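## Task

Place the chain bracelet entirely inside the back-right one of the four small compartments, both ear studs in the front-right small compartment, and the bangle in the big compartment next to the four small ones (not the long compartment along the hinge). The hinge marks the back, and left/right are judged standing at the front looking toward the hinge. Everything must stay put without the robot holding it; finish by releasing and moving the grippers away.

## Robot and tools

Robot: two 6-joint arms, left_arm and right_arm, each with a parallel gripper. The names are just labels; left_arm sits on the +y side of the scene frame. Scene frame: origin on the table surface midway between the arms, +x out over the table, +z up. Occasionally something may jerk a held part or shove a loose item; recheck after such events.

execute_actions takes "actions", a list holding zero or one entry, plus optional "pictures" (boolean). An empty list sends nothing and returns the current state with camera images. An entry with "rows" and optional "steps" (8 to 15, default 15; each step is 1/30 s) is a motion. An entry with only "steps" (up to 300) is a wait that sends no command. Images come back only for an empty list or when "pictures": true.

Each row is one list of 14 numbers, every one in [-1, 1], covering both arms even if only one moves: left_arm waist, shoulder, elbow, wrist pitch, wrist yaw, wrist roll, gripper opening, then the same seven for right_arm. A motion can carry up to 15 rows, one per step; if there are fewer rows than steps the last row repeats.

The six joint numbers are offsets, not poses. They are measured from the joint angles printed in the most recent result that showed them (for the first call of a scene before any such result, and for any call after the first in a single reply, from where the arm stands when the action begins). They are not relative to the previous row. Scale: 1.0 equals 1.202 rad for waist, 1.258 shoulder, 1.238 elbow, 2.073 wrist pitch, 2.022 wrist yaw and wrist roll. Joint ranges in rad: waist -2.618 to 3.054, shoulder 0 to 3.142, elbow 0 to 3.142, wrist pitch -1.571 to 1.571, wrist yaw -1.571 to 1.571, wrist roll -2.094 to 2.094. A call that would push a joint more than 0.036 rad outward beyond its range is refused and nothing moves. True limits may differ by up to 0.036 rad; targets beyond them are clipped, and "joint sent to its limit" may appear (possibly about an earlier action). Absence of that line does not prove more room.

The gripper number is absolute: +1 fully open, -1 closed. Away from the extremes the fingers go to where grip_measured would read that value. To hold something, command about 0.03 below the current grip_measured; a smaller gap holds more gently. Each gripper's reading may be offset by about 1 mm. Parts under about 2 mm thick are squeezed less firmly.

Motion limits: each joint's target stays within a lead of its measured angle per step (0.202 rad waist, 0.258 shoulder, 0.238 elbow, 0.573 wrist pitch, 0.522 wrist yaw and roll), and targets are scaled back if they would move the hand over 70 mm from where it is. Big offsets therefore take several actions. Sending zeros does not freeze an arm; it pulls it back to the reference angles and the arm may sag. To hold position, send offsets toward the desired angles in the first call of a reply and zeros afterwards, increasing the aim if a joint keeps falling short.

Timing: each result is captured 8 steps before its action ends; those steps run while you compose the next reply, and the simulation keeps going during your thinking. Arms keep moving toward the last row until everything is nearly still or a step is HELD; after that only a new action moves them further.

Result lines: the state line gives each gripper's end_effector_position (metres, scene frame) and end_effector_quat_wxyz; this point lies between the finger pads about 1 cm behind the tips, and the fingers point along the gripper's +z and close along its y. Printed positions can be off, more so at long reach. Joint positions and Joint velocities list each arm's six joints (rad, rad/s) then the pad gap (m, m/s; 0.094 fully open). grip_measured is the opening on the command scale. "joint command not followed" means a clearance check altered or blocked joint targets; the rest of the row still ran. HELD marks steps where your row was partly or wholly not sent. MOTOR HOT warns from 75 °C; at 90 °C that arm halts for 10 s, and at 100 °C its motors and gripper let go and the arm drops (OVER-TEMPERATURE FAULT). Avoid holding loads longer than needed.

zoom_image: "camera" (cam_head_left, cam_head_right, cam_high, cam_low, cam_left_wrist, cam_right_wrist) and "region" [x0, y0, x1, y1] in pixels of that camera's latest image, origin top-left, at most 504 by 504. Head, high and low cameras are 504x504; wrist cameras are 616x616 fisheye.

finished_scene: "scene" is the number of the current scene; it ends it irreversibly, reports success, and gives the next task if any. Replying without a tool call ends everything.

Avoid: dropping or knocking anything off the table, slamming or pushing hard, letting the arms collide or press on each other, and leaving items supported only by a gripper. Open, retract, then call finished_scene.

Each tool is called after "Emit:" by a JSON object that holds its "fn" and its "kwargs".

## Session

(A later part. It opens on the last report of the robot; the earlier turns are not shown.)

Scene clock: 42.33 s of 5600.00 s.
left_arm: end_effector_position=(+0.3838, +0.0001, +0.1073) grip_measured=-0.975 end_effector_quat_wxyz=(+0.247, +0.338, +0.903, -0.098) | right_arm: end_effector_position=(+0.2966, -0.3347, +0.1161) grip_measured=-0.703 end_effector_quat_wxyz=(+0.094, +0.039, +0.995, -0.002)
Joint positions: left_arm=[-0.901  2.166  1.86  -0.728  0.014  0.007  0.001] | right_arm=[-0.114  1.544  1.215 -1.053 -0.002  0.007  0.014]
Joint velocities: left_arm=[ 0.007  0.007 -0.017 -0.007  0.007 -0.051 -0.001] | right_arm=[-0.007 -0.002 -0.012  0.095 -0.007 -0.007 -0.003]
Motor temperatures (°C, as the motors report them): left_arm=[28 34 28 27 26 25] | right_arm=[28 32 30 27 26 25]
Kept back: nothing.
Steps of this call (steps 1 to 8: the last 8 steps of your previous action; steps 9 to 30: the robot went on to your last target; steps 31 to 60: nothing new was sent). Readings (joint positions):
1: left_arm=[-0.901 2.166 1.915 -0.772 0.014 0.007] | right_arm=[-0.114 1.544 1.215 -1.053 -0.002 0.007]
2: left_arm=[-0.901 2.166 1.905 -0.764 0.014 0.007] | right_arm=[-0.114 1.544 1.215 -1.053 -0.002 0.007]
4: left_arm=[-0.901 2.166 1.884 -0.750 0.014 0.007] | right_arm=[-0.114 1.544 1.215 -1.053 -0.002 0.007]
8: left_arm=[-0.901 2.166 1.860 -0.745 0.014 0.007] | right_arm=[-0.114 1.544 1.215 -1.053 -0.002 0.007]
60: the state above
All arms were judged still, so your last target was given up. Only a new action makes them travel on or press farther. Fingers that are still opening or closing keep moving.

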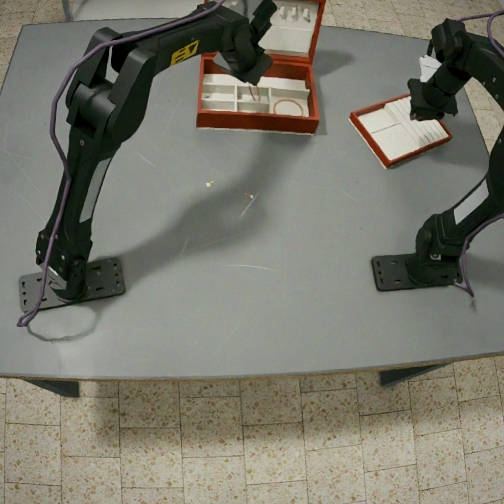

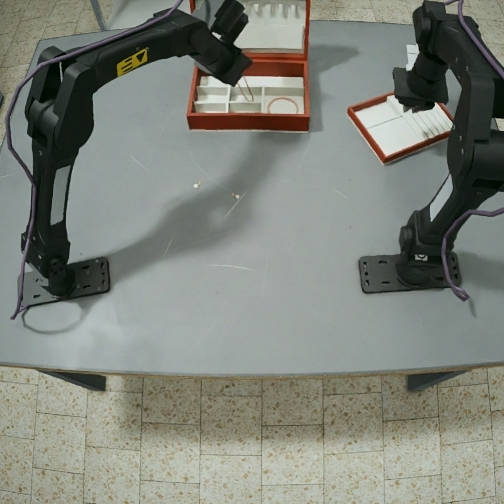

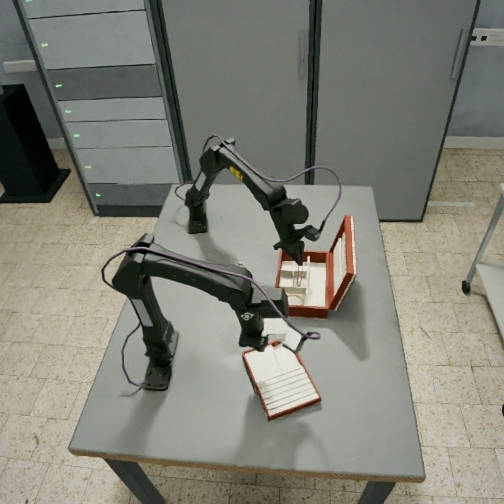

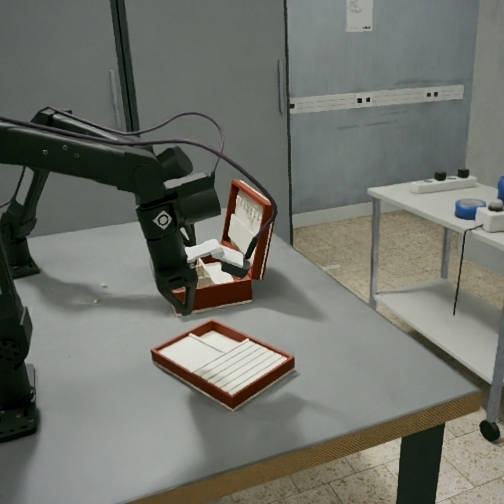

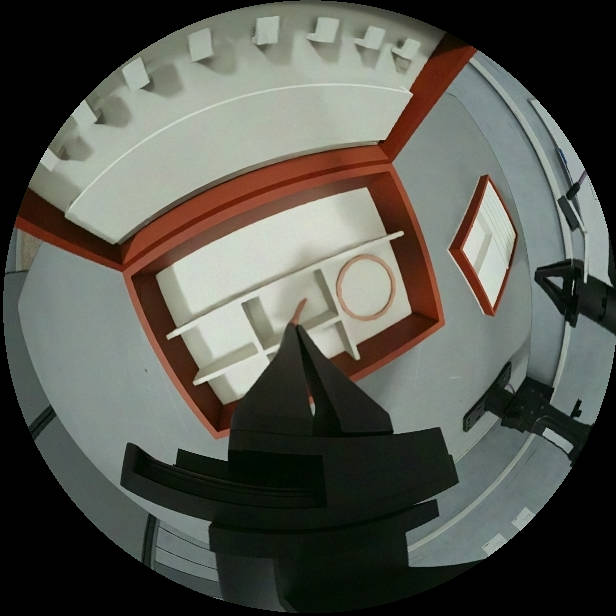

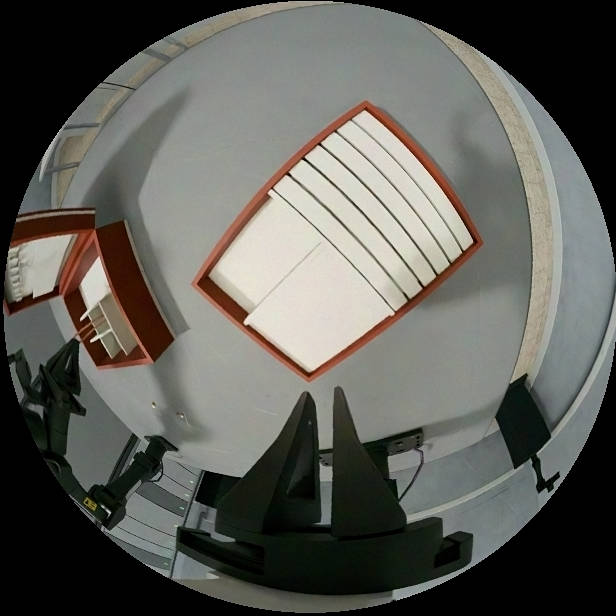

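Inside. Descend to ~.055.

Emit:
{"fn": "execute_actions", "kwargs": {"actions": [{"rows":[[0,-0.008,-0.012,0.007,0,0,-1,0,-0.008,0,0,0,0,-0.7],[0,-0.008,-0.024,0.014,0,0,-1,0,-0.008,0,0,0,0,-0.7],[0,-0.008,-0.036,0.021,0,0,-1,0,-0.008,0,0,0,0,-0.7],[0,-0.008,-0.048,0.028,0,0,-1,0,-0.008,0,0,0,0,-0.7],[0,-0.008,-0.06,0.035,0,0,-1,0,-0.008,0,0,0,0,-0.7],[0,-0.008,-0.072,0.042,0,0,-1,0,-0.008,0,0,0,0,-0.7],[0,-0.008,-0.084,0.049,0,0,-1,0,-0.008,0,0,0,0,-0.7],[0,-0.008,-0.096,0.056,0,0,-1,0,-0.008,0,0,0,0,-0.7],[0,-0.008,-0.108,0.064,0,0,-1,0,-0.008,0,0,0,0,-0.7],[0,-0.008,-0.12,0.072,0,0,-1,0,-0.008,0,0,0,0,-0.7],[0,-0.008,-0.132,0.08,0,0,-1,0,-0.008,0,0,0,0,-0.7],[0,-0.008,-0.144,0.088,0,0,-1,0,-0.008,0,0,0,0,-0.7],[0,-0.008,-0.156,0.096,0,0,-1,0,-0.008,0,0,0,0,-0.7],[0,-0.008,-0.168,0.104,0,0,-1,0,-0.008,0,0,0,0,-0.7],[0,-0.008,-0.18,0.112,0,0,-1,0,-0.008,0,0,0,0,-0.7]],"steps":15}]}}

Emit:
{"fn": "execute_actions", "kwargs": {"actions": [{"steps":22}], "pictures": true}}

Emit:
{"fn": "zoom_image", "kwargs": {"camera": "cam_high", "region": [245,200,365,330]}}

Emit:
{"fn": "zoom_image", "kwargs": {"camera": "cam_left_wrist", "region": [180,200,440,400]}}

Scene clock: 43.43 s of 5600.00 s.
left_arm: end_effector_position=(+0.3837, +0.0002, +0.0937) grip_measured=-0.975 end_effector_quat_wxyz=(+0.250, +0.338, +0.902, -0.098) | right_arm: end_effector_position=(+0.2966, -0.3347, +0.1161) grip_measured=-0.703 end_effector_quat_wxyz=(+0.094, +0.039, +0.995, -0.002)
Joint positions: left_arm=[-0.901  2.166  1.803 -0.665  0.014  0.007  0.001] | right_arm=[-0.114  1.544  1.215 -1.053 -0.002  0.007  0.014]
Joint velocities: left_arm=[-0.022 -0.012 -0.466  0.3    0.007  0.051 -0.   ] | right_arm=[-0.002 -0.002 -0.007  0.066 -0.007  0.037  0.   ]
Motor temperatures (°C, as the motors report them): left_arm=[28 34 28 27 26 25] | right_arm=[28 32 30 27 26 25]
Steps of this call (steps 1 to 26: nothing new was sent; steps 27 to 33: the first 7 steps of this action). Readings (joint positions):
27: left_arm=[-0.901 2.166 1.860 -0.726 0.014 0.007] | right_arm=[-0.114 1.544 1.215 -1.053 -0.002 0.007]
28: left_arm=[-0.901 2.166 1.858 -0.721 0.014 0.007] | right_arm=[-0.114 1.544 1.215 -1.053 -0.002 0.007]
30: left_arm=[-0.901 2.166 1.844 -0.700 0.014 0.007] | right_arm=[-0.114 1.544 1.215 -1.053 -0.002 0.007]
33: the state above

Scene clock: 44.17 s of 5600.00 s.
left_arm: end_effector_position=(+0.3800, +0.0033, +0.0576) grip_measured=-0.975 end_effector_quat_wxyz=(+0.256, +0.338, +0.900, -0.101) | right_arm: end_effector_position=(+0.2966, -0.3347, +0.1161) grip_measured=-0.703 end_effector_quat_wxyz=(+0.094, +0.039, +0.995, -0.002)
Joint positions: left_arm=[-0.901  2.166  1.65  -0.499  0.014  0.007  0.001] | right_arm=[-0.114  1.544  1.215 -1.053 -0.002  0.007  0.014]
Joint velocities: left_arm=[-0.012  0.007 -0.002  0.066 -0.037 -0.022  0.002] | right_arm=[-0.017  0.002 -0.002 -0.022 -0.066 -0.022  0.   ]
Motor temperatures (°C, as the motors report them): left_arm=[28 34 28 27 26 25] | right_arm=[28 32 30 27 26 25]
Kept back: nothing.
Steps of this call (steps 1 to 8: the last 8 steps of your previous action; steps 9 to 22: the robot went on to your last target). Readings (joint positions):
1: left_arm=[-0.901 2.166 1.786 -0.654 0.014 0.007] | right_arm=[-0.114 1.544 1.215 -1.053 -0.002 0.007]
2: left_arm=[-0.901 2.166 1.769 -0.643 0.014 0.007] | right_arm=[-0.114 1.544 1.215 -1.053 -0.002 0.007]
4: left_arm=[-0.901 2.166 1.737 -0.619 0.014 0.007] | right_arm=[-0.114 1.544 1.215 -1.053 -0.002 0.007]
8: left_arm=[-0.901 2.166 1.677 -0.562 0.014 0.007] | right_arm=[-0.114 1.544 1.215 -1.053 -0.002 0.007]
22: the state above

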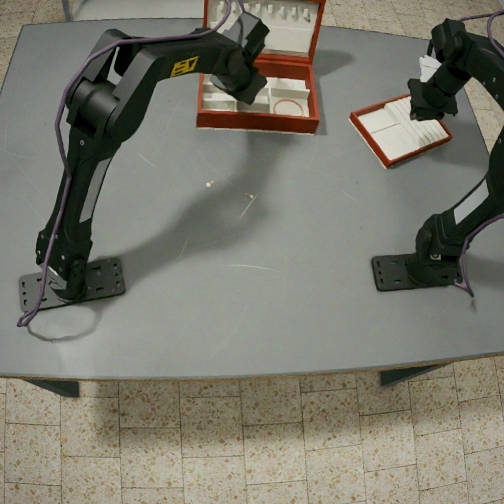

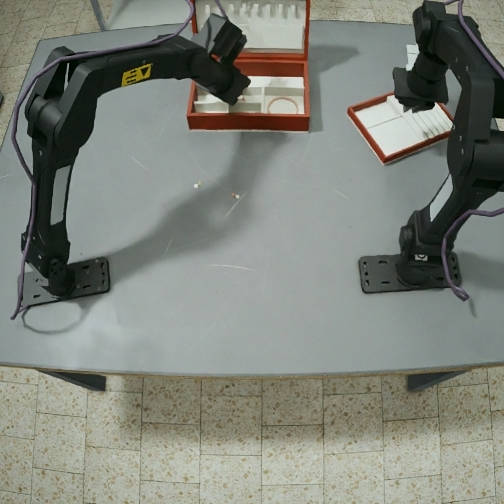

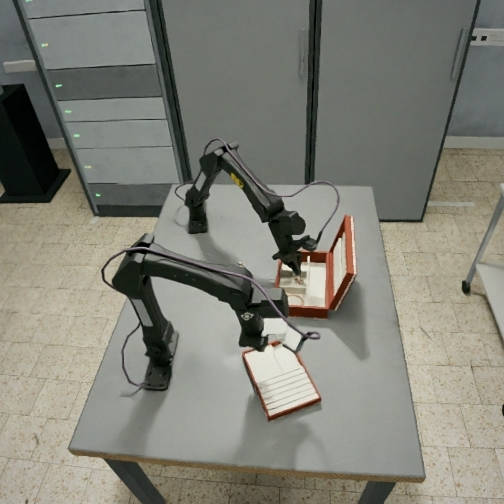

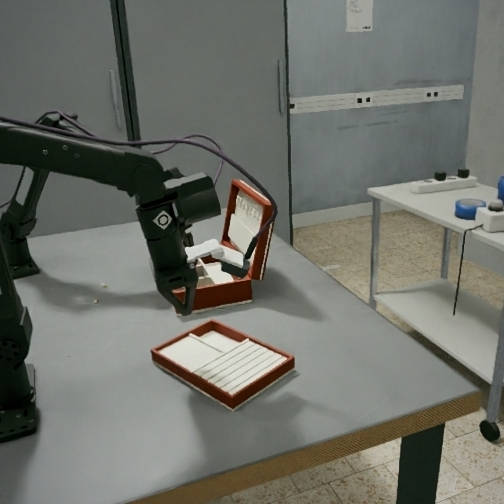

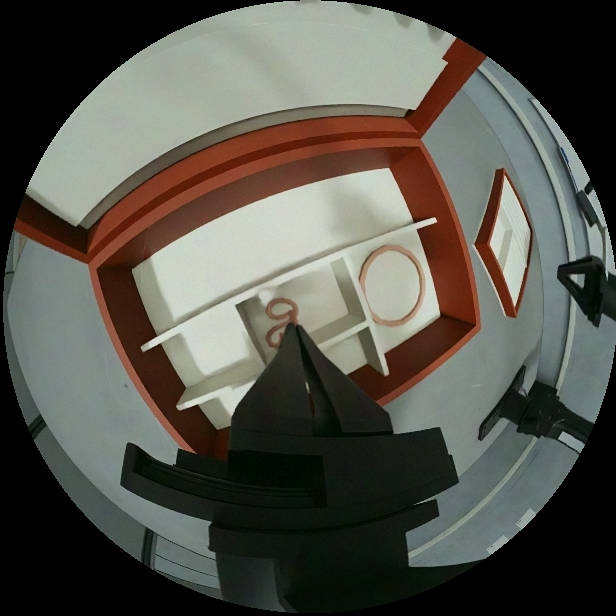

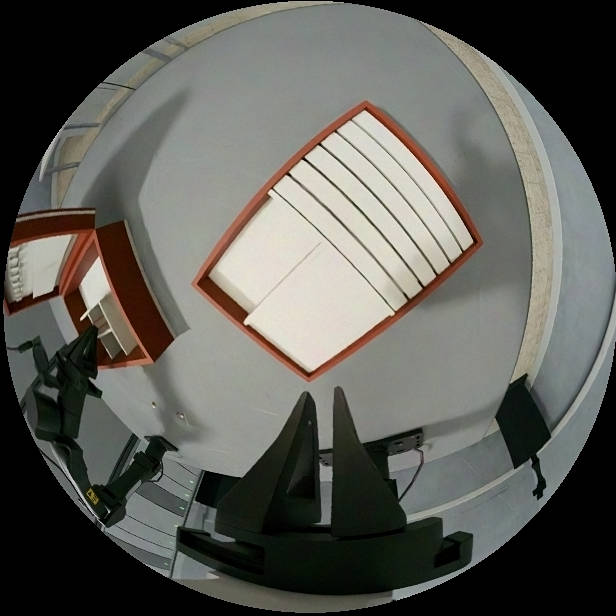

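Region (245, 200, 365, 330) of cam_high's 504x504 image, scaled by 3.877, with more detail than that image has; it fills the left 465 columns of this view, and the rest is white.

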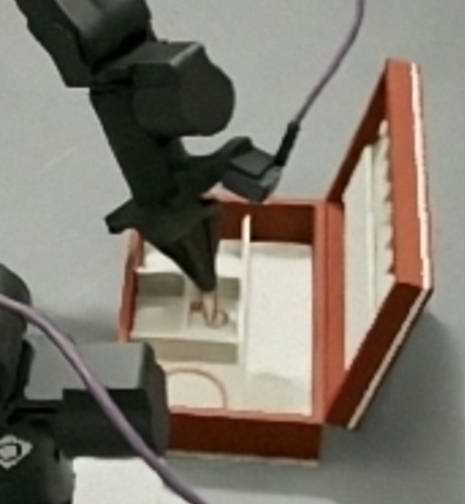

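Region (180, 200, 440, 400) of cam_left_wrist's 616x616 image, scaled by 1.938, with more detail than that image has; it fills the top 388 rows of this view, and the rest is white.

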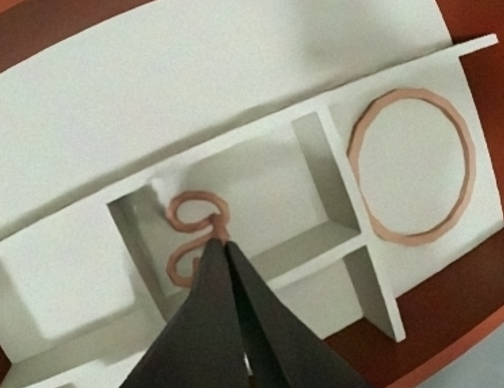

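Emit:
{"fn": "execute_actions", "kwargs": {"actions": [{"rows":[[0,-0.008,-0.015,0.01,0,0,-1,0,-0.008,0,0,0,0,-0.7],[0,-0.008,-0.025,0.02,0,0,-1,0,-0.008,0,0,0,0,-0.7],[0,-0.008,-0.035,0.03,0,0,-1,0,-0.008,0,0,0,0,-0.7],[0,-0.008,-0.035,0.03,0,0,-1,0,-0.008,0,0,0,0,-0.7],[0,-0.008,-0.035,0.03,0,0,-1,0,-0.008,0,0,0,0,-0.7],[0,-0.008,-0.035,0.03,0,0,-1,0,-0.008,0,0,0,0,-0.7],[0,-0.008,-0.035,0.03,0,0,-1,0,-0.008,0,0,0,0,-0.7],[0,-0.008,-0.035,0.03,0,0,-0.9,0,-0.008,0,0,0,0,-0.7],[0,-0.008,-0.035,0.03,0,0,-0.78,0,-0.008,0,0,0,0,-0.7]],"steps":15}]}}

Emit:
{"fn": "execute_actions", "kwargs": {"actions": [{"steps":14}]}}

Emit:
{"fn": "execute_actions", "kwargs": {"actions": [{"rows":[[0,-0.008,0.02,0,0,0,-0.78,0,-0.008,0,0,0,0,-0.7],[0,-0.008,0.04,-0.01,0,0,-0.78,0,-0.008,0,0,0,0,-0.7],[0,-0.008,0.06,-0.02,0,0,-0.78,0,-0.008,0,0,0,0,-0.7],[0,-0.008,0.08,-0.03,0,0,-0.78,0,-0.008,0,0,0,0,-0.7],[0,-0.008,0.1,-0.04,0,0,-0.78,0,-0.008,0,0,0,0,-0.7],[0,-0.015,0.12,-0.05,0,0,-0.78,0,-0.008,0,0,0,0,-0.7],[0,-0.025,0.13,-0.06,0,0,-0.78,0,-0.008,0,0,0,0,-0.7],[0,-0.035,0.14,-0.07,0,0,-0.78,0,-0.008,0,0,0,0,-0.7],[0,-0.05,0.15,-0.08,0,0,-0.78,0,-0.008,0,0,0,0,-0.7],[0,-0.065,0.15,-0.09,0,0,-0.78,0,-0.008,0,0,0,0,-0.7],[0,-0.08,0.15,-0.1,0,0,-0.78,0,-0.008,0,0,0,0,-0.7],[0,-0.095,0.15,-0.11,0,0,-0.78,0,-0.008,0,0,0,0,-0.7],[0,-0.11,0.15,-0.12,0,0,-0.78,0,-0.008,0,0,0,0,-0.7]],"steps":15}]}}

Emit:
{"fn": "execute_actions", "kwargs": {"actions": [{"steps":16}], "pictures": true}}

Scene clock: 45.63 s of 5600.00 s.
left_arm: end_effector_position=(+0.3817, +0.0018, +0.0541) grip_measured=-0.975 end_effector_quat_wxyz=(+0.265, +0.337, +0.898, -0.104) | right_arm: end_effector_position=(+0.2966, -0.3347, +0.1161) grip_measured=-0.703 end_effector_quat_wxyz=(+0.094, +0.039, +0.995, -0.002)
Joint positions: left_arm=[-0.901  2.166  1.625 -0.454  0.014  0.007  0.001] | right_arm=[-0.114  1.544  1.215 -1.053 -0.002  0.007  0.014]
Joint velocities: left_arm=[-0.007 -0.002 -0.071  0.066  0.037  0.125  0.001] | right_arm=[-0.002  0.002 -0.002  0.007  0.007  0.007  0.   ]
Motor temperatures (°C, as the motors report them): left_arm=[28 35 28 27 26 25] | right_arm=[28 32 30 27 26 25]
Steps of this call (steps 1 to 30: the robot went on to your last target; steps 31 to 37: nothing new was sent; steps 38 to 44: the first 7 steps of this action). Readings (joint positions):
38: left_arm=[-0.901 2.166 1.650 -0.494 0.014 0.007] | right_arm=[-0.114 1.544 1.215 -1.053 -0.002 0.007]
39: left_arm=[-0.901 2.166 1.647 -0.487 0.014 0.007] | right_arm=[-0.114 1.544 1.215 -1.053 -0.002 0.007]
41: left_arm=[-0.901 2.166 1.637 -0.465 0.014 0.007] | right_arm=[-0.114 1.544 1.215 -1.053 -0.002 0.007]
44: the state above

Scene clock: 46.10 s of 5600.00 s.
left_arm: end_effector_position=(+0.3841, -0.0002, +0.0558) grip_measured=-0.782 end_effector_quat_wxyz=(+0.271, +0.336, +0.896, -0.106) | right_arm: end_effector_position=(+0.2966, -0.3347, +0.1161) grip_measured=-0.703 end_effector_quat_wxyz=(+0.094, +0.039, +0.995, -0.002)
Joint positions: left_arm=[-0.901  2.166  1.623 -0.437  0.014  0.007  0.01 ] | right_arm=[-0.114  1.544  1.215 -1.053 -0.002  0.007  0.014]
Joint velocities: left_arm=[-0.007  0.002  0.002 -0.022  0.007  0.007 -0.001] | right_arm=[-0.012 -0.002  0.002  0.022 -0.007 -0.037 -0.   ]
Motor temperatures (°C, as the motors report them): left_arm=[28 35 28 27 26 25] | right_arm=[28 32 30 27 26 25]
Kept back: nothing.
Steps of this call (steps 1 to 8: the last 8 steps of your previous action; steps 9 to 14: the robot went on to your last target). Readings (joint positions):
1: left_arm=[-0.901 2.166 1.624 -0.452 0.014 0.007] | right_arm=[-0.114 1.544 1.215 -1.053 -0.002 0.007]
2: left_arm=[-0.901 2.166 1.623 -0.450 0.014 0.007] | right_arm=[-0.114 1.544 1.215 -1.053 -0.002 0.007]
4: left_arm=[-0.901 2.166 1.623 -0.445 0.014 0.007] | right_arm=[-0.114 1.544 1.215 -1.053 -0.002 0.007]
8: left_arm=[-0.901 2.166 1.623 -0.440 0.014 0.007] | right_arm=[-0.114 1.544 1.215 -1.053 -0.002 0.007]
14: the state above

Scene clock: 46.33 s of 5600.00 s.
left_arm: end_effector_position=(+0.3947, -0.0092, +0.0860) grip_measured=-0.782 end_effector_quat_wxyz=(+0.288, +0.334, +0.890, -0.113) | right_arm: end_effector_position=(+0.2966, -0.3347, +0.1161) grip_measured=-0.703 end_effector_quat_wxyz=(+0.094, +0.039, +0.995, -0.002)
Joint positions: left_arm=[-0.901  2.165  1.723 -0.499  0.014  0.007  0.01 ] | right_arm=[-0.114  1.544  1.215 -1.053 -0.002  0.007  0.014]
Joint velocities: left_arm=[-0.007 -0.066  0.672 -0.256 -0.066  0.007 -0.   ] | right_arm=[-0.007 -0.012 -0.017  0.007 -0.007  0.007  0.002]
Motor temperatures (°C, as the motors report them): left_arm=[28 35 28 27 26 25] | right_arm=[28 32 30 27 26 25]
Steps of this call (steps 1 to 7: the first 7 steps of this action). Readings (joint positions):
1: left_arm=[-0.901 2.166 1.623 -0.437 0.014 0.007] | right_arm=[-0.114 1.544 1.215 -1.053 -0.002 0.007]
2: left_arm=[-0.901 2.166 1.627 -0.441 0.014 0.007] | right_arm=[-0.114 1.544 1.215 -1.053 -0.002 0.007]
4: left_arm=[-0.901 2.166 1.652 -0.463 0.014 0.007] | right_arm=[-0.114 1.544 1.215 -1.053 -0.002 0.007]
7: the state above

Scene clock: 46.87 s of 5600.00 s.
left_arm: end_effector_position=(+0.3833, +0.0005, +0.1700) grip_measured=-0.782 end_effector_quat_wxyz=(+0.317, +0.331, +0.880, -0.123) | right_arm: end_effector_position=(+0.2966, -0.3347, +0.1161) grip_measured=-0.703 end_effector_quat_wxyz=(+0.094, +0.039, +0.995, -0.002)
Joint positions: left_arm=[-0.901  2.022  1.8   -0.654  0.014  0.007  0.01 ] | right_arm=[-0.114  1.544  1.215 -1.053 -0.002  0.007  0.014]
Joint velocities: left_arm=[ 0.002 -0.007  0.007 -0.051 -0.037 -0.007 -0.001] | right_arm=[-0.007 -0.022  0.022  0.007  0.007 -0.007 -0.   ]
Motor temperatures (°C, as the motors report them): left_arm=[28 35 28 27 26 25] | right_arm=[28 32 30 27 26 25]
Kept back: nothing.
Steps of this call (steps 1 to 8: the last 8 steps of your previous action; steps 9 to 16: the robot went on to your last target). Readings (joint positions):
1: left_arm=[-0.901 2.160 1.744 -0.509 0.014 0.007] | right_arm=[-0.114 1.544 1.215 -1.053 -0.002 0.007]
2: left_arm=[-0.901 2.152 1.761 -0.520 0.014 0.007] | right_arm=[-0.114 1.544 1.215 -1.053 -0.002 0.007]
4: left_arm=[-0.901 2.121 1.778 -0.548 0.014 0.007] | right_arm=[-0.114 1.544 1.215 -1.053 -0.002 0.007]
8: left_arm=[-0.901 2.045 1.789 -0.612 0.014 0.007] | right_arm=[-0.114 1.544 1.215 -1.053 -0.002 0.007]
16: the state above

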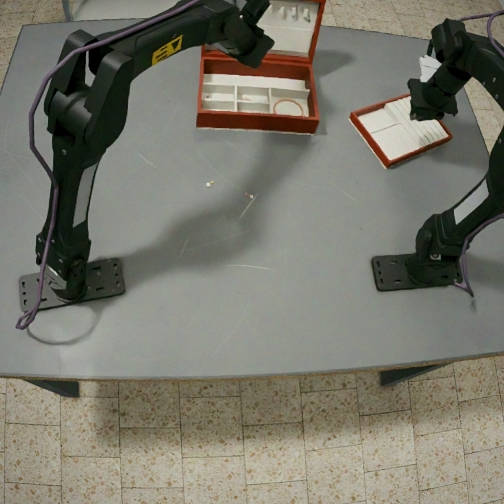

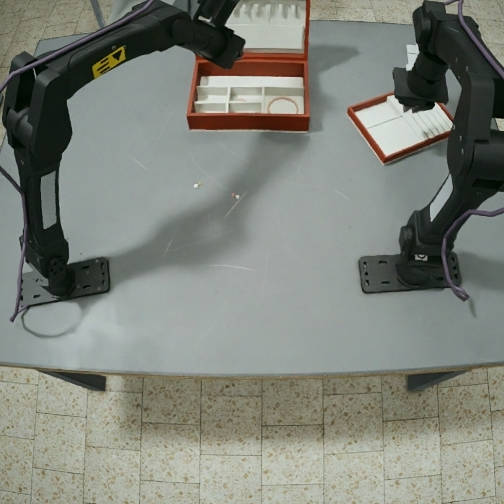

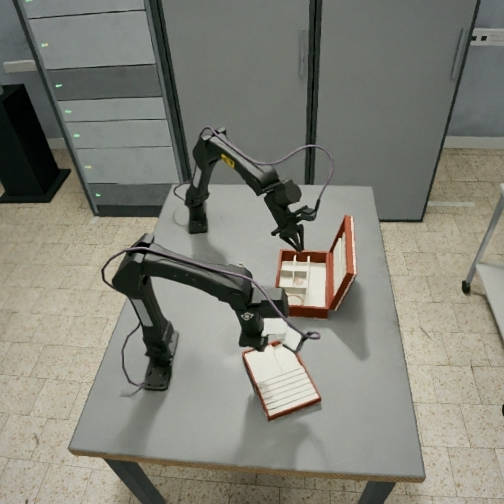

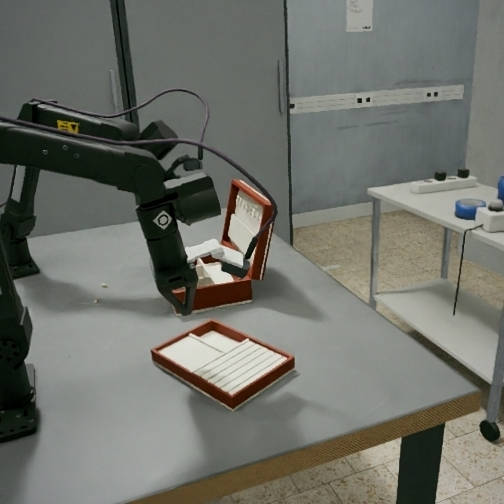

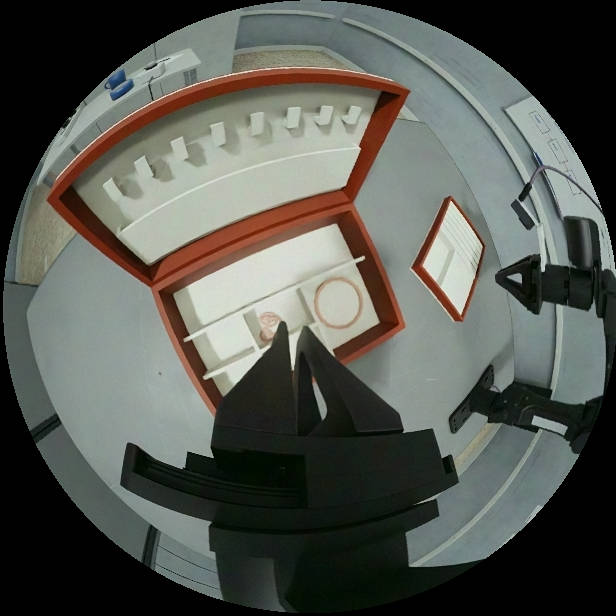

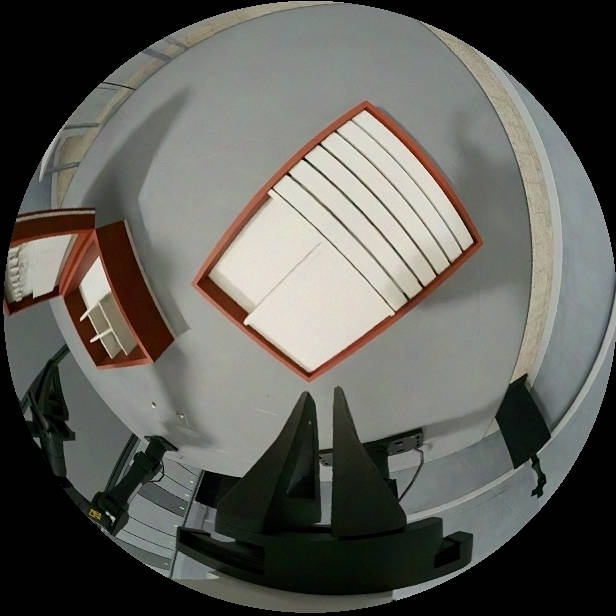

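Emit:
{"fn": "execute_actions", "kwargs": {"actions": [{"rows":[[-0.01,-0.025,-0.01,-0.01,0,0,-0.7,0.02,-0.008,0,0,0,0,-0.6],[-0.02,-0.05,-0.03,-0.02,0,0,-0.6,0.045,-0.008,0,0,0,0,-0.6],[-0.035,-0.075,-0.06,-0.035,0,0,-0.6,0.075,-0.008,0,0,0,0,-0.6],[-0.05,-0.10,-0.09,-0.05,0,0,-0.6,0.105,-0.008,0,0,0,0,-0.6],[-0.065,-0.125,-0.125,-0.065,0,0,-0.6,0.135,-0.008,0,0,0,0,-0.6],[-0.08,-0.15,-0.16,-0.08,0,0,-0.6,0.165,-0.008,0,0,0,0,-0.6],[-0.095,-0.17,-0.20,-0.09,0,0,-0.6,0.195,-0.008,0,0,0,0,-0.6],[-0.11,-0.19,-0.24,-0.10,0,0,-0.6,0.225,-0.008,0,0,0,0,-0.6],[-0.125,-0.205,-0.28,-0.10,0,0,-0.6,0.255,-0.008,0,0,0,0,-0.6],[-0.14,-0.215,-0.32,-0.10,0,0,-0.6,0.285,-0.008,0,0,0,0,-0.6],[-0.15,-0.215,-0.36,-0.10,0,0,-0.6,0.315,-0.008,0,0,0,0,-0.6],[-0.16,-0.215,-0.40,-0.10,0,0,-0.6,0.345,-0.008,0,0,0,0,-0.6],[-0.17,-0.215,-0.44,-0.10,0,0,-0.6,0.37,-0.008,0,0,0,0,-0.6],[-0.17,-0.215,-0.48,-0.10,0,0,-0.6,0.39,-0.008,0,0,0,0,-0.6],[-0.17,-0.215,-0.515,-0.10,0,0,-0.6,0.40,-0.008,0,0,0,0,-0.6]],"steps":15}]}}

Emit:
{"fn": "execute_actions", "kwargs": {"actions": [{"steps":28}], "pictures": true}}

Emit:
{"fn": "zoom_image", "kwargs": {"camera": "cam_left_wrist", "region": [220,220,380,380]}}

Scene clock: 48.57 s of 5600.00 s.
left_arm: end_effector_position=(+0.3241, +0.0123, +0.1684) grip_measured=-0.602 end_effector_quat_wxyz=(+0.278, +0.361, +0.882, -0.118) | right_arm: end_effector_position=(+0.2959, -0.2850, +0.1161) grip_measured=-0.603 end_effector_quat_wxyz=(+0.094, -0.042, +0.995, +0.003)
Joint positions: left_arm=[-0.961  1.877  1.642 -0.724  0.013  0.007  0.019] | right_arm=[ 0.05   1.544  1.215 -1.053  0.003  0.007  0.019]
Joint velocities: left_arm=[-0.632 -1.057 -1.17  -0.593 -0.095  0.066 -0.   ] | right_arm=[ 1.131  0.012  0.007  0.007  0.037  0.007 -0.   ]
Motor temperatures (°C, as the motors report them): left_arm=[28 35 28 27 26 25] | right_arm=[28 32 30 27 26 25]
Steps of this call (steps 1 to 30: the robot went on to your last target; steps 31 to 44: nothing new was sent; steps 45 to 51: the first 7 steps of this action). Readings (joint positions):
45: left_arm=[-0.901 2.020 1.800 -0.666 0.014 0.007] | right_arm=[-0.112 1.544 1.215 -1.053 -0.002 0.007]
46: left_arm=[-0.903 2.015 1.794 -0.666 0.014 0.007] | right_arm=[-0.105 1.544 1.215 -1.053 -0.000 0.007]
48: left_arm=[-0.914 1.977 1.751 -0.675 0.014 0.007] | right_arm=[-0.062 1.544 1.215 -1.053 0.003 0.007]
51: the state above

Scene clock: 49.50 s of 5600.00 s.
left_arm: end_effector_position=(+0.1683, +0.0932, +0.0411) grip_measured=-0.602 end_effector_quat_wxyz=(+0.042, +0.445, +0.894, -0.029) | right_arm: end_effector_position=(+0.2702, -0.1871, +0.1162) grip_measured=-0.603 end_effector_quat_wxyz=(+0.091, -0.201, +0.975, +0.023)
Joint positions: left_arm=[-1.111  1.759  1.155 -0.865  0.016  0.007  0.019] | right_arm=[ 0.371  1.544  1.215 -1.053 -0.007  0.007  0.019]
Joint velocities: left_arm=[-0.002 -0.002 -0.007  0.007 -0.066 -0.051 -0.001] | right_arm=[ 0.002 -0.002  0.007 -0.081 -0.051 -0.007  0.   ]
Motor temperatures (°C, as the motors report them): left_arm=[28 35 28 27 26 25] | right_arm=[28 32 30 27 26 25]
Kept back: nothing.
Steps of this call (steps 1 to 8: the last 8 steps of your previous action; steps 9 to 28: the robot went on to your last target). Readings (joint positions):
1: left_arm=[-0.984 1.841 1.600 -0.742 0.013 0.007] | right_arm=[0.090 1.544 1.215 -1.053 0.002 0.007]
2: left_arm=[-1.009 1.808 1.556 -0.758 0.013 0.007] | right_arm=[0.128 1.544 1.215 -1.053 0.002 0.007]
4: left_arm=[-1.057 1.758 1.466 -0.782 0.014 0.007] | right_arm=[0.203 1.544 1.215 -1.053 0.000 0.007]
8: left_arm=[-1.110 1.739 1.270 -0.800 0.016 0.007] | right_arm=[0.334 1.544 1.215 -1.053 -0.003 0.007]
28: the state above

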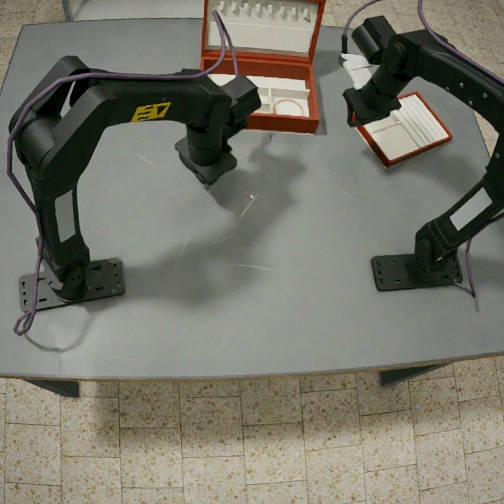

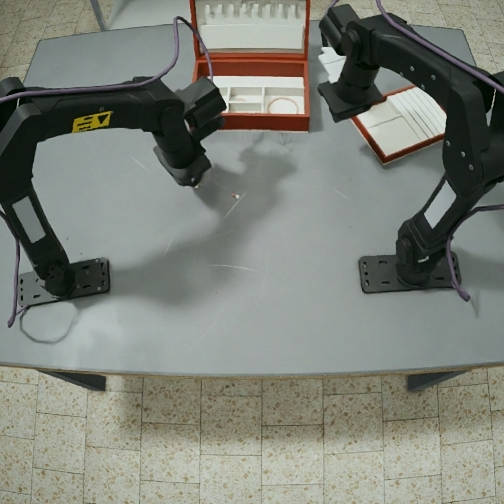

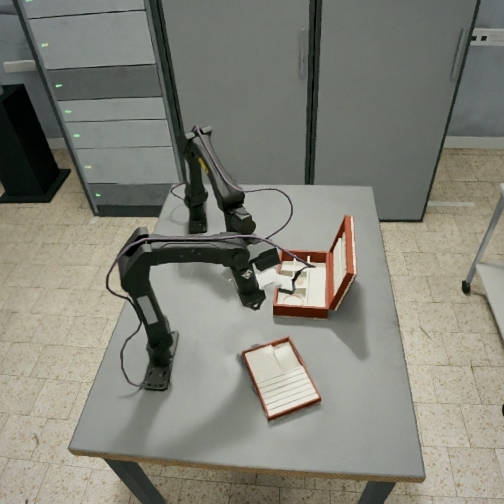

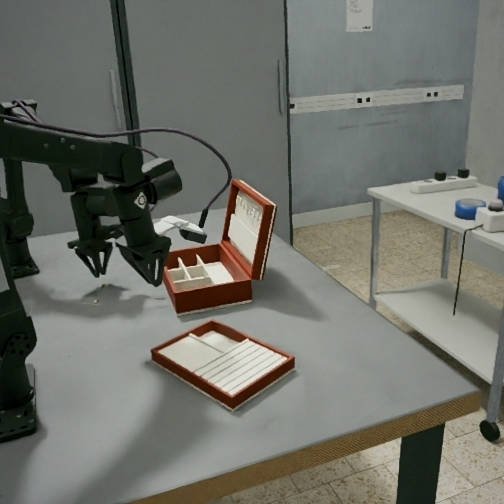

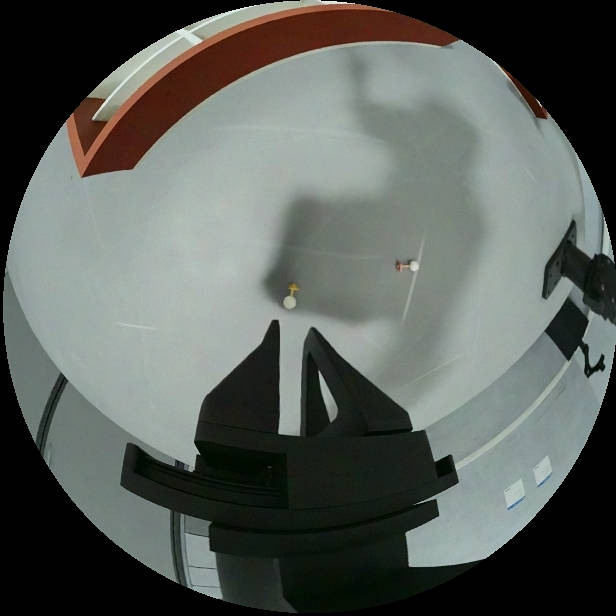

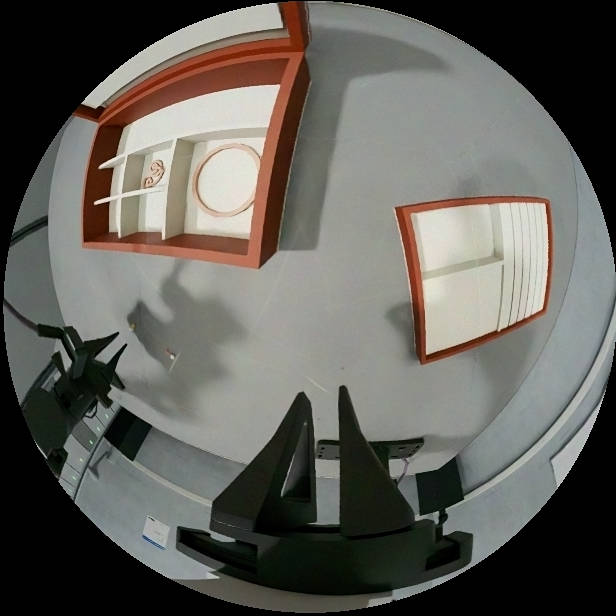

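Region (220, 220, 380, 380) of cam_left_wrist's 616x616 image, scaled by 3.150, with more detail than that image has.

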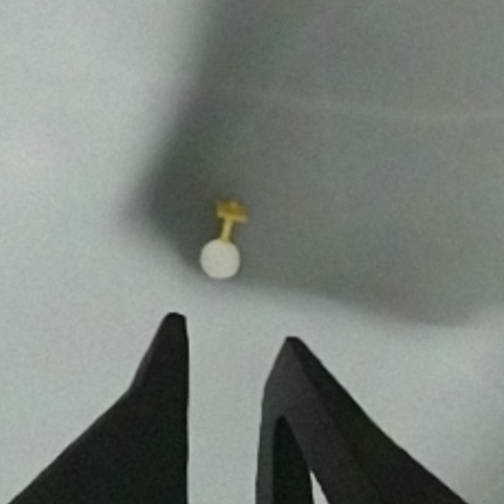

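Emit:
{"fn": "execute_actions", "kwargs": {"actions": [{"rows":[[0.004,-0.008,-0.015,0.008,0,0,-0.6,0,-0.008,0,0,0,0,-0.6],[0.008,-0.008,-0.03,0.016,0,0,-0.6,0,-0.008,0,0,0,0,-0.6],[0.012,-0.008,-0.045,0.024,0,0,-0.6,0,-0.008,0,0,0,0,-0.6],[0.015,-0.008,-0.058,0.032,0,0,-0.6,0,-0.008,0,0,0,0,-0.6],[0.015,-0.008,-0.068,0.04,0,0,-0.6,0,-0.008,0,0,0,0,-0.6]],"steps":10}]}}

Emit:
{"fn": "execute_actions", "kwargs": {"actions": [{"steps":16}], "pictures": true}}

Emit:
{"fn": "zoom_image", "kwargs": {"camera": "cam_left_wrist", "region": [220,220,380,380]}}

Scene clock: 50.07 s of 5600.00 s.
left_arm: end_effector_position=(+0.1687, +0.0928, +0.0404) grip_measured=-0.602 end_effector_quat_wxyz=(+0.044, +0.445, +0.894, -0.030) | right_arm: end_effector_position=(+0.2702, -0.1871, +0.1162) grip_measured=-0.603 end_effector_quat_wxyz=(+0.091, -0.201, +0.975, +0.023)
Joint positions: left_arm=[-1.111  1.759  1.152 -0.859  0.016  0.007  0.019] | right_arm=[ 0.371  1.544  1.215 -1.053 -0.007  0.007  0.019]
Joint velocities: left_arm=[ 0.002 -0.017 -0.105  0.183  0.037 -0.022  0.001] | right_arm=[-0.012 -0.002 -0.012  0.007  0.007 -0.095  0.   ]
Motor temperatures (°C, as the motors report them): left_arm=[28 34 28 27 26 25] | right_arm=[28 32 30 27 26 25]
Steps of this call (steps 1 to 15: the robot went on to your last target; steps 16 to 17: the first 2 steps of this action). Readings (joint positions):
16: left_arm=[-1.111 1.759 1.155 -0.864 0.016 0.007] | right_arm=[0.371 1.544 1.215 -1.053 -0.007 0.007]
17: the state above

Scene clock: 50.60 s of 5600.00 s.
left_arm: end_effector_position=(+0.1672, +0.1006, +0.0245) grip_measured=-0.602 end_effector_quat_wxyz=(+0.043, +0.440, +0.896, -0.030) | right_arm: end_effector_position=(+0.2702, -0.1871, +0.1162) grip_measured=-0.603 end_effector_quat_wxyz=(+0.091, -0.201, +0.975, +0.023)
Joint positions: left_arm=[-1.1    1.759  1.083 -0.792  0.016  0.007  0.019] | right_arm=[ 0.371  1.544  1.215 -1.053 -0.007  0.007  0.019]
Joint velocities: left_arm=[ 0.007 -0.012 -0.027 -0.007  0.051 -0.037  0.001] | right_arm=[ 0.012 -0.002 -0.002 -0.007 -0.007  0.007 -0.   ]
Motor temperatures (°C, as the motors report them): left_arm=[28 34 28 27 26 25] | right_arm=[28 32 30 27 26 25]
Kept back: nothing.
Steps of this call (steps 1 to 8: the last 8 steps of your previous action; steps 9 to 16: the robot went on to your last target). Readings (joint positions):
1: left_arm=[-1.111 1.759 1.144 -0.848 0.016 0.007] | right_arm=[0.371 1.544 1.215 -1.053 -0.007 0.007]
2: left_arm=[-1.109 1.759 1.133 -0.836 0.016 0.007] | right_arm=[0.371 1.544 1.215 -1.053 -0.007 0.007]
4: left_arm=[-1.104 1.759 1.105 -0.816 0.016 0.007] | right_arm=[0.371 1.544 1.215 -1.053 -0.007 0.007]
8: left_arm=[-1.100 1.759 1.083 -0.810 0.016 0.007] | right_arm=[0.371 1.544 1.215 -1.053 -0.007 0.007]
16: the state above

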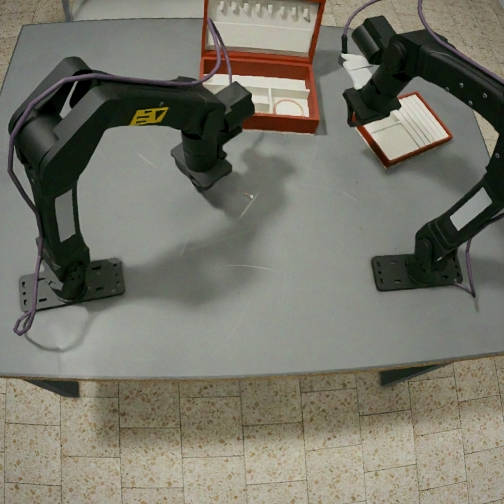

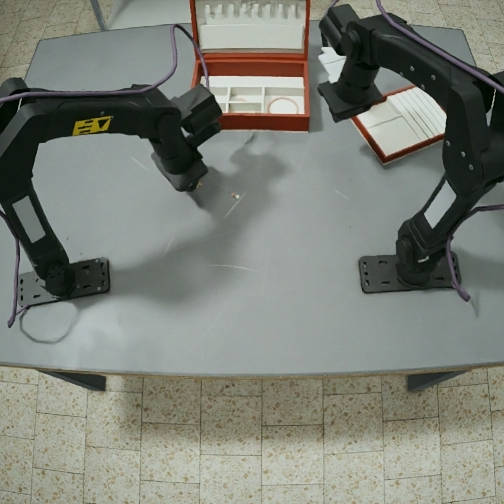

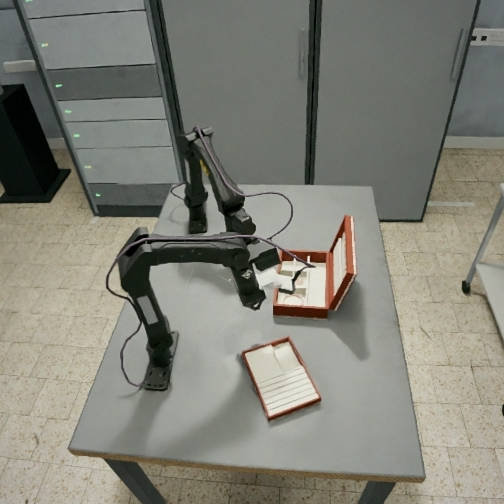

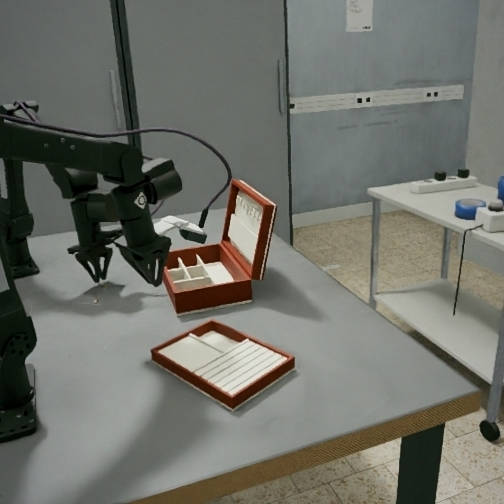

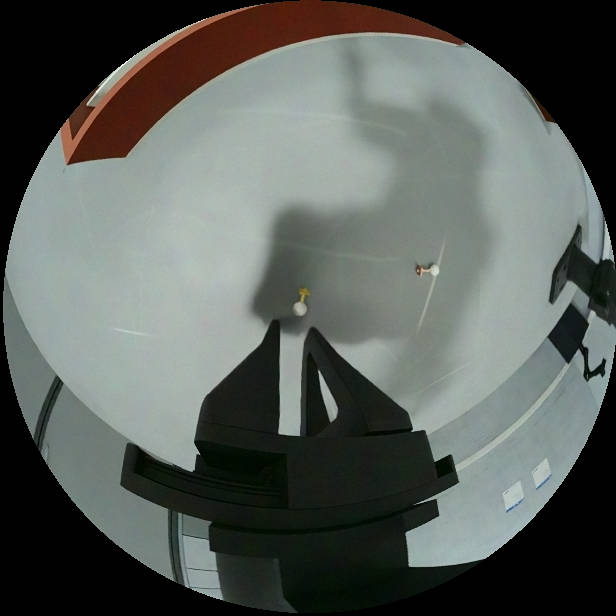

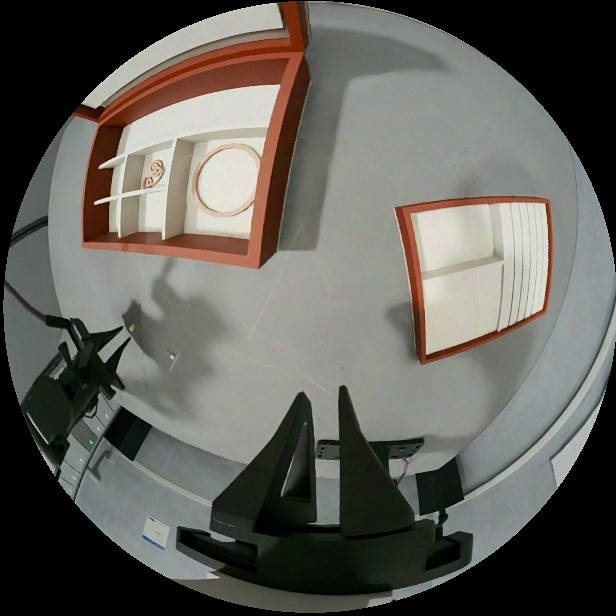

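Region (220, 220, 380, 380) of cam_left_wrist's 616x616 image, scaled by 3.150, with more detail than that image has.

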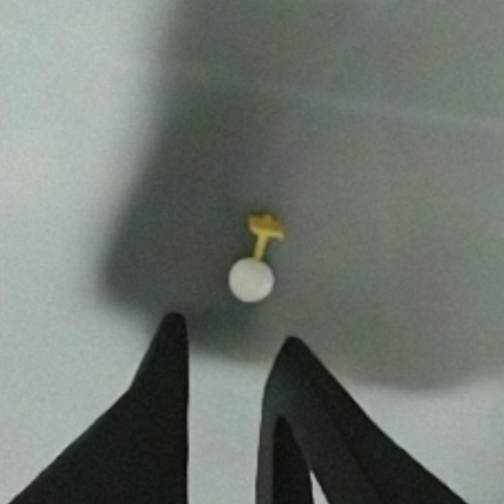

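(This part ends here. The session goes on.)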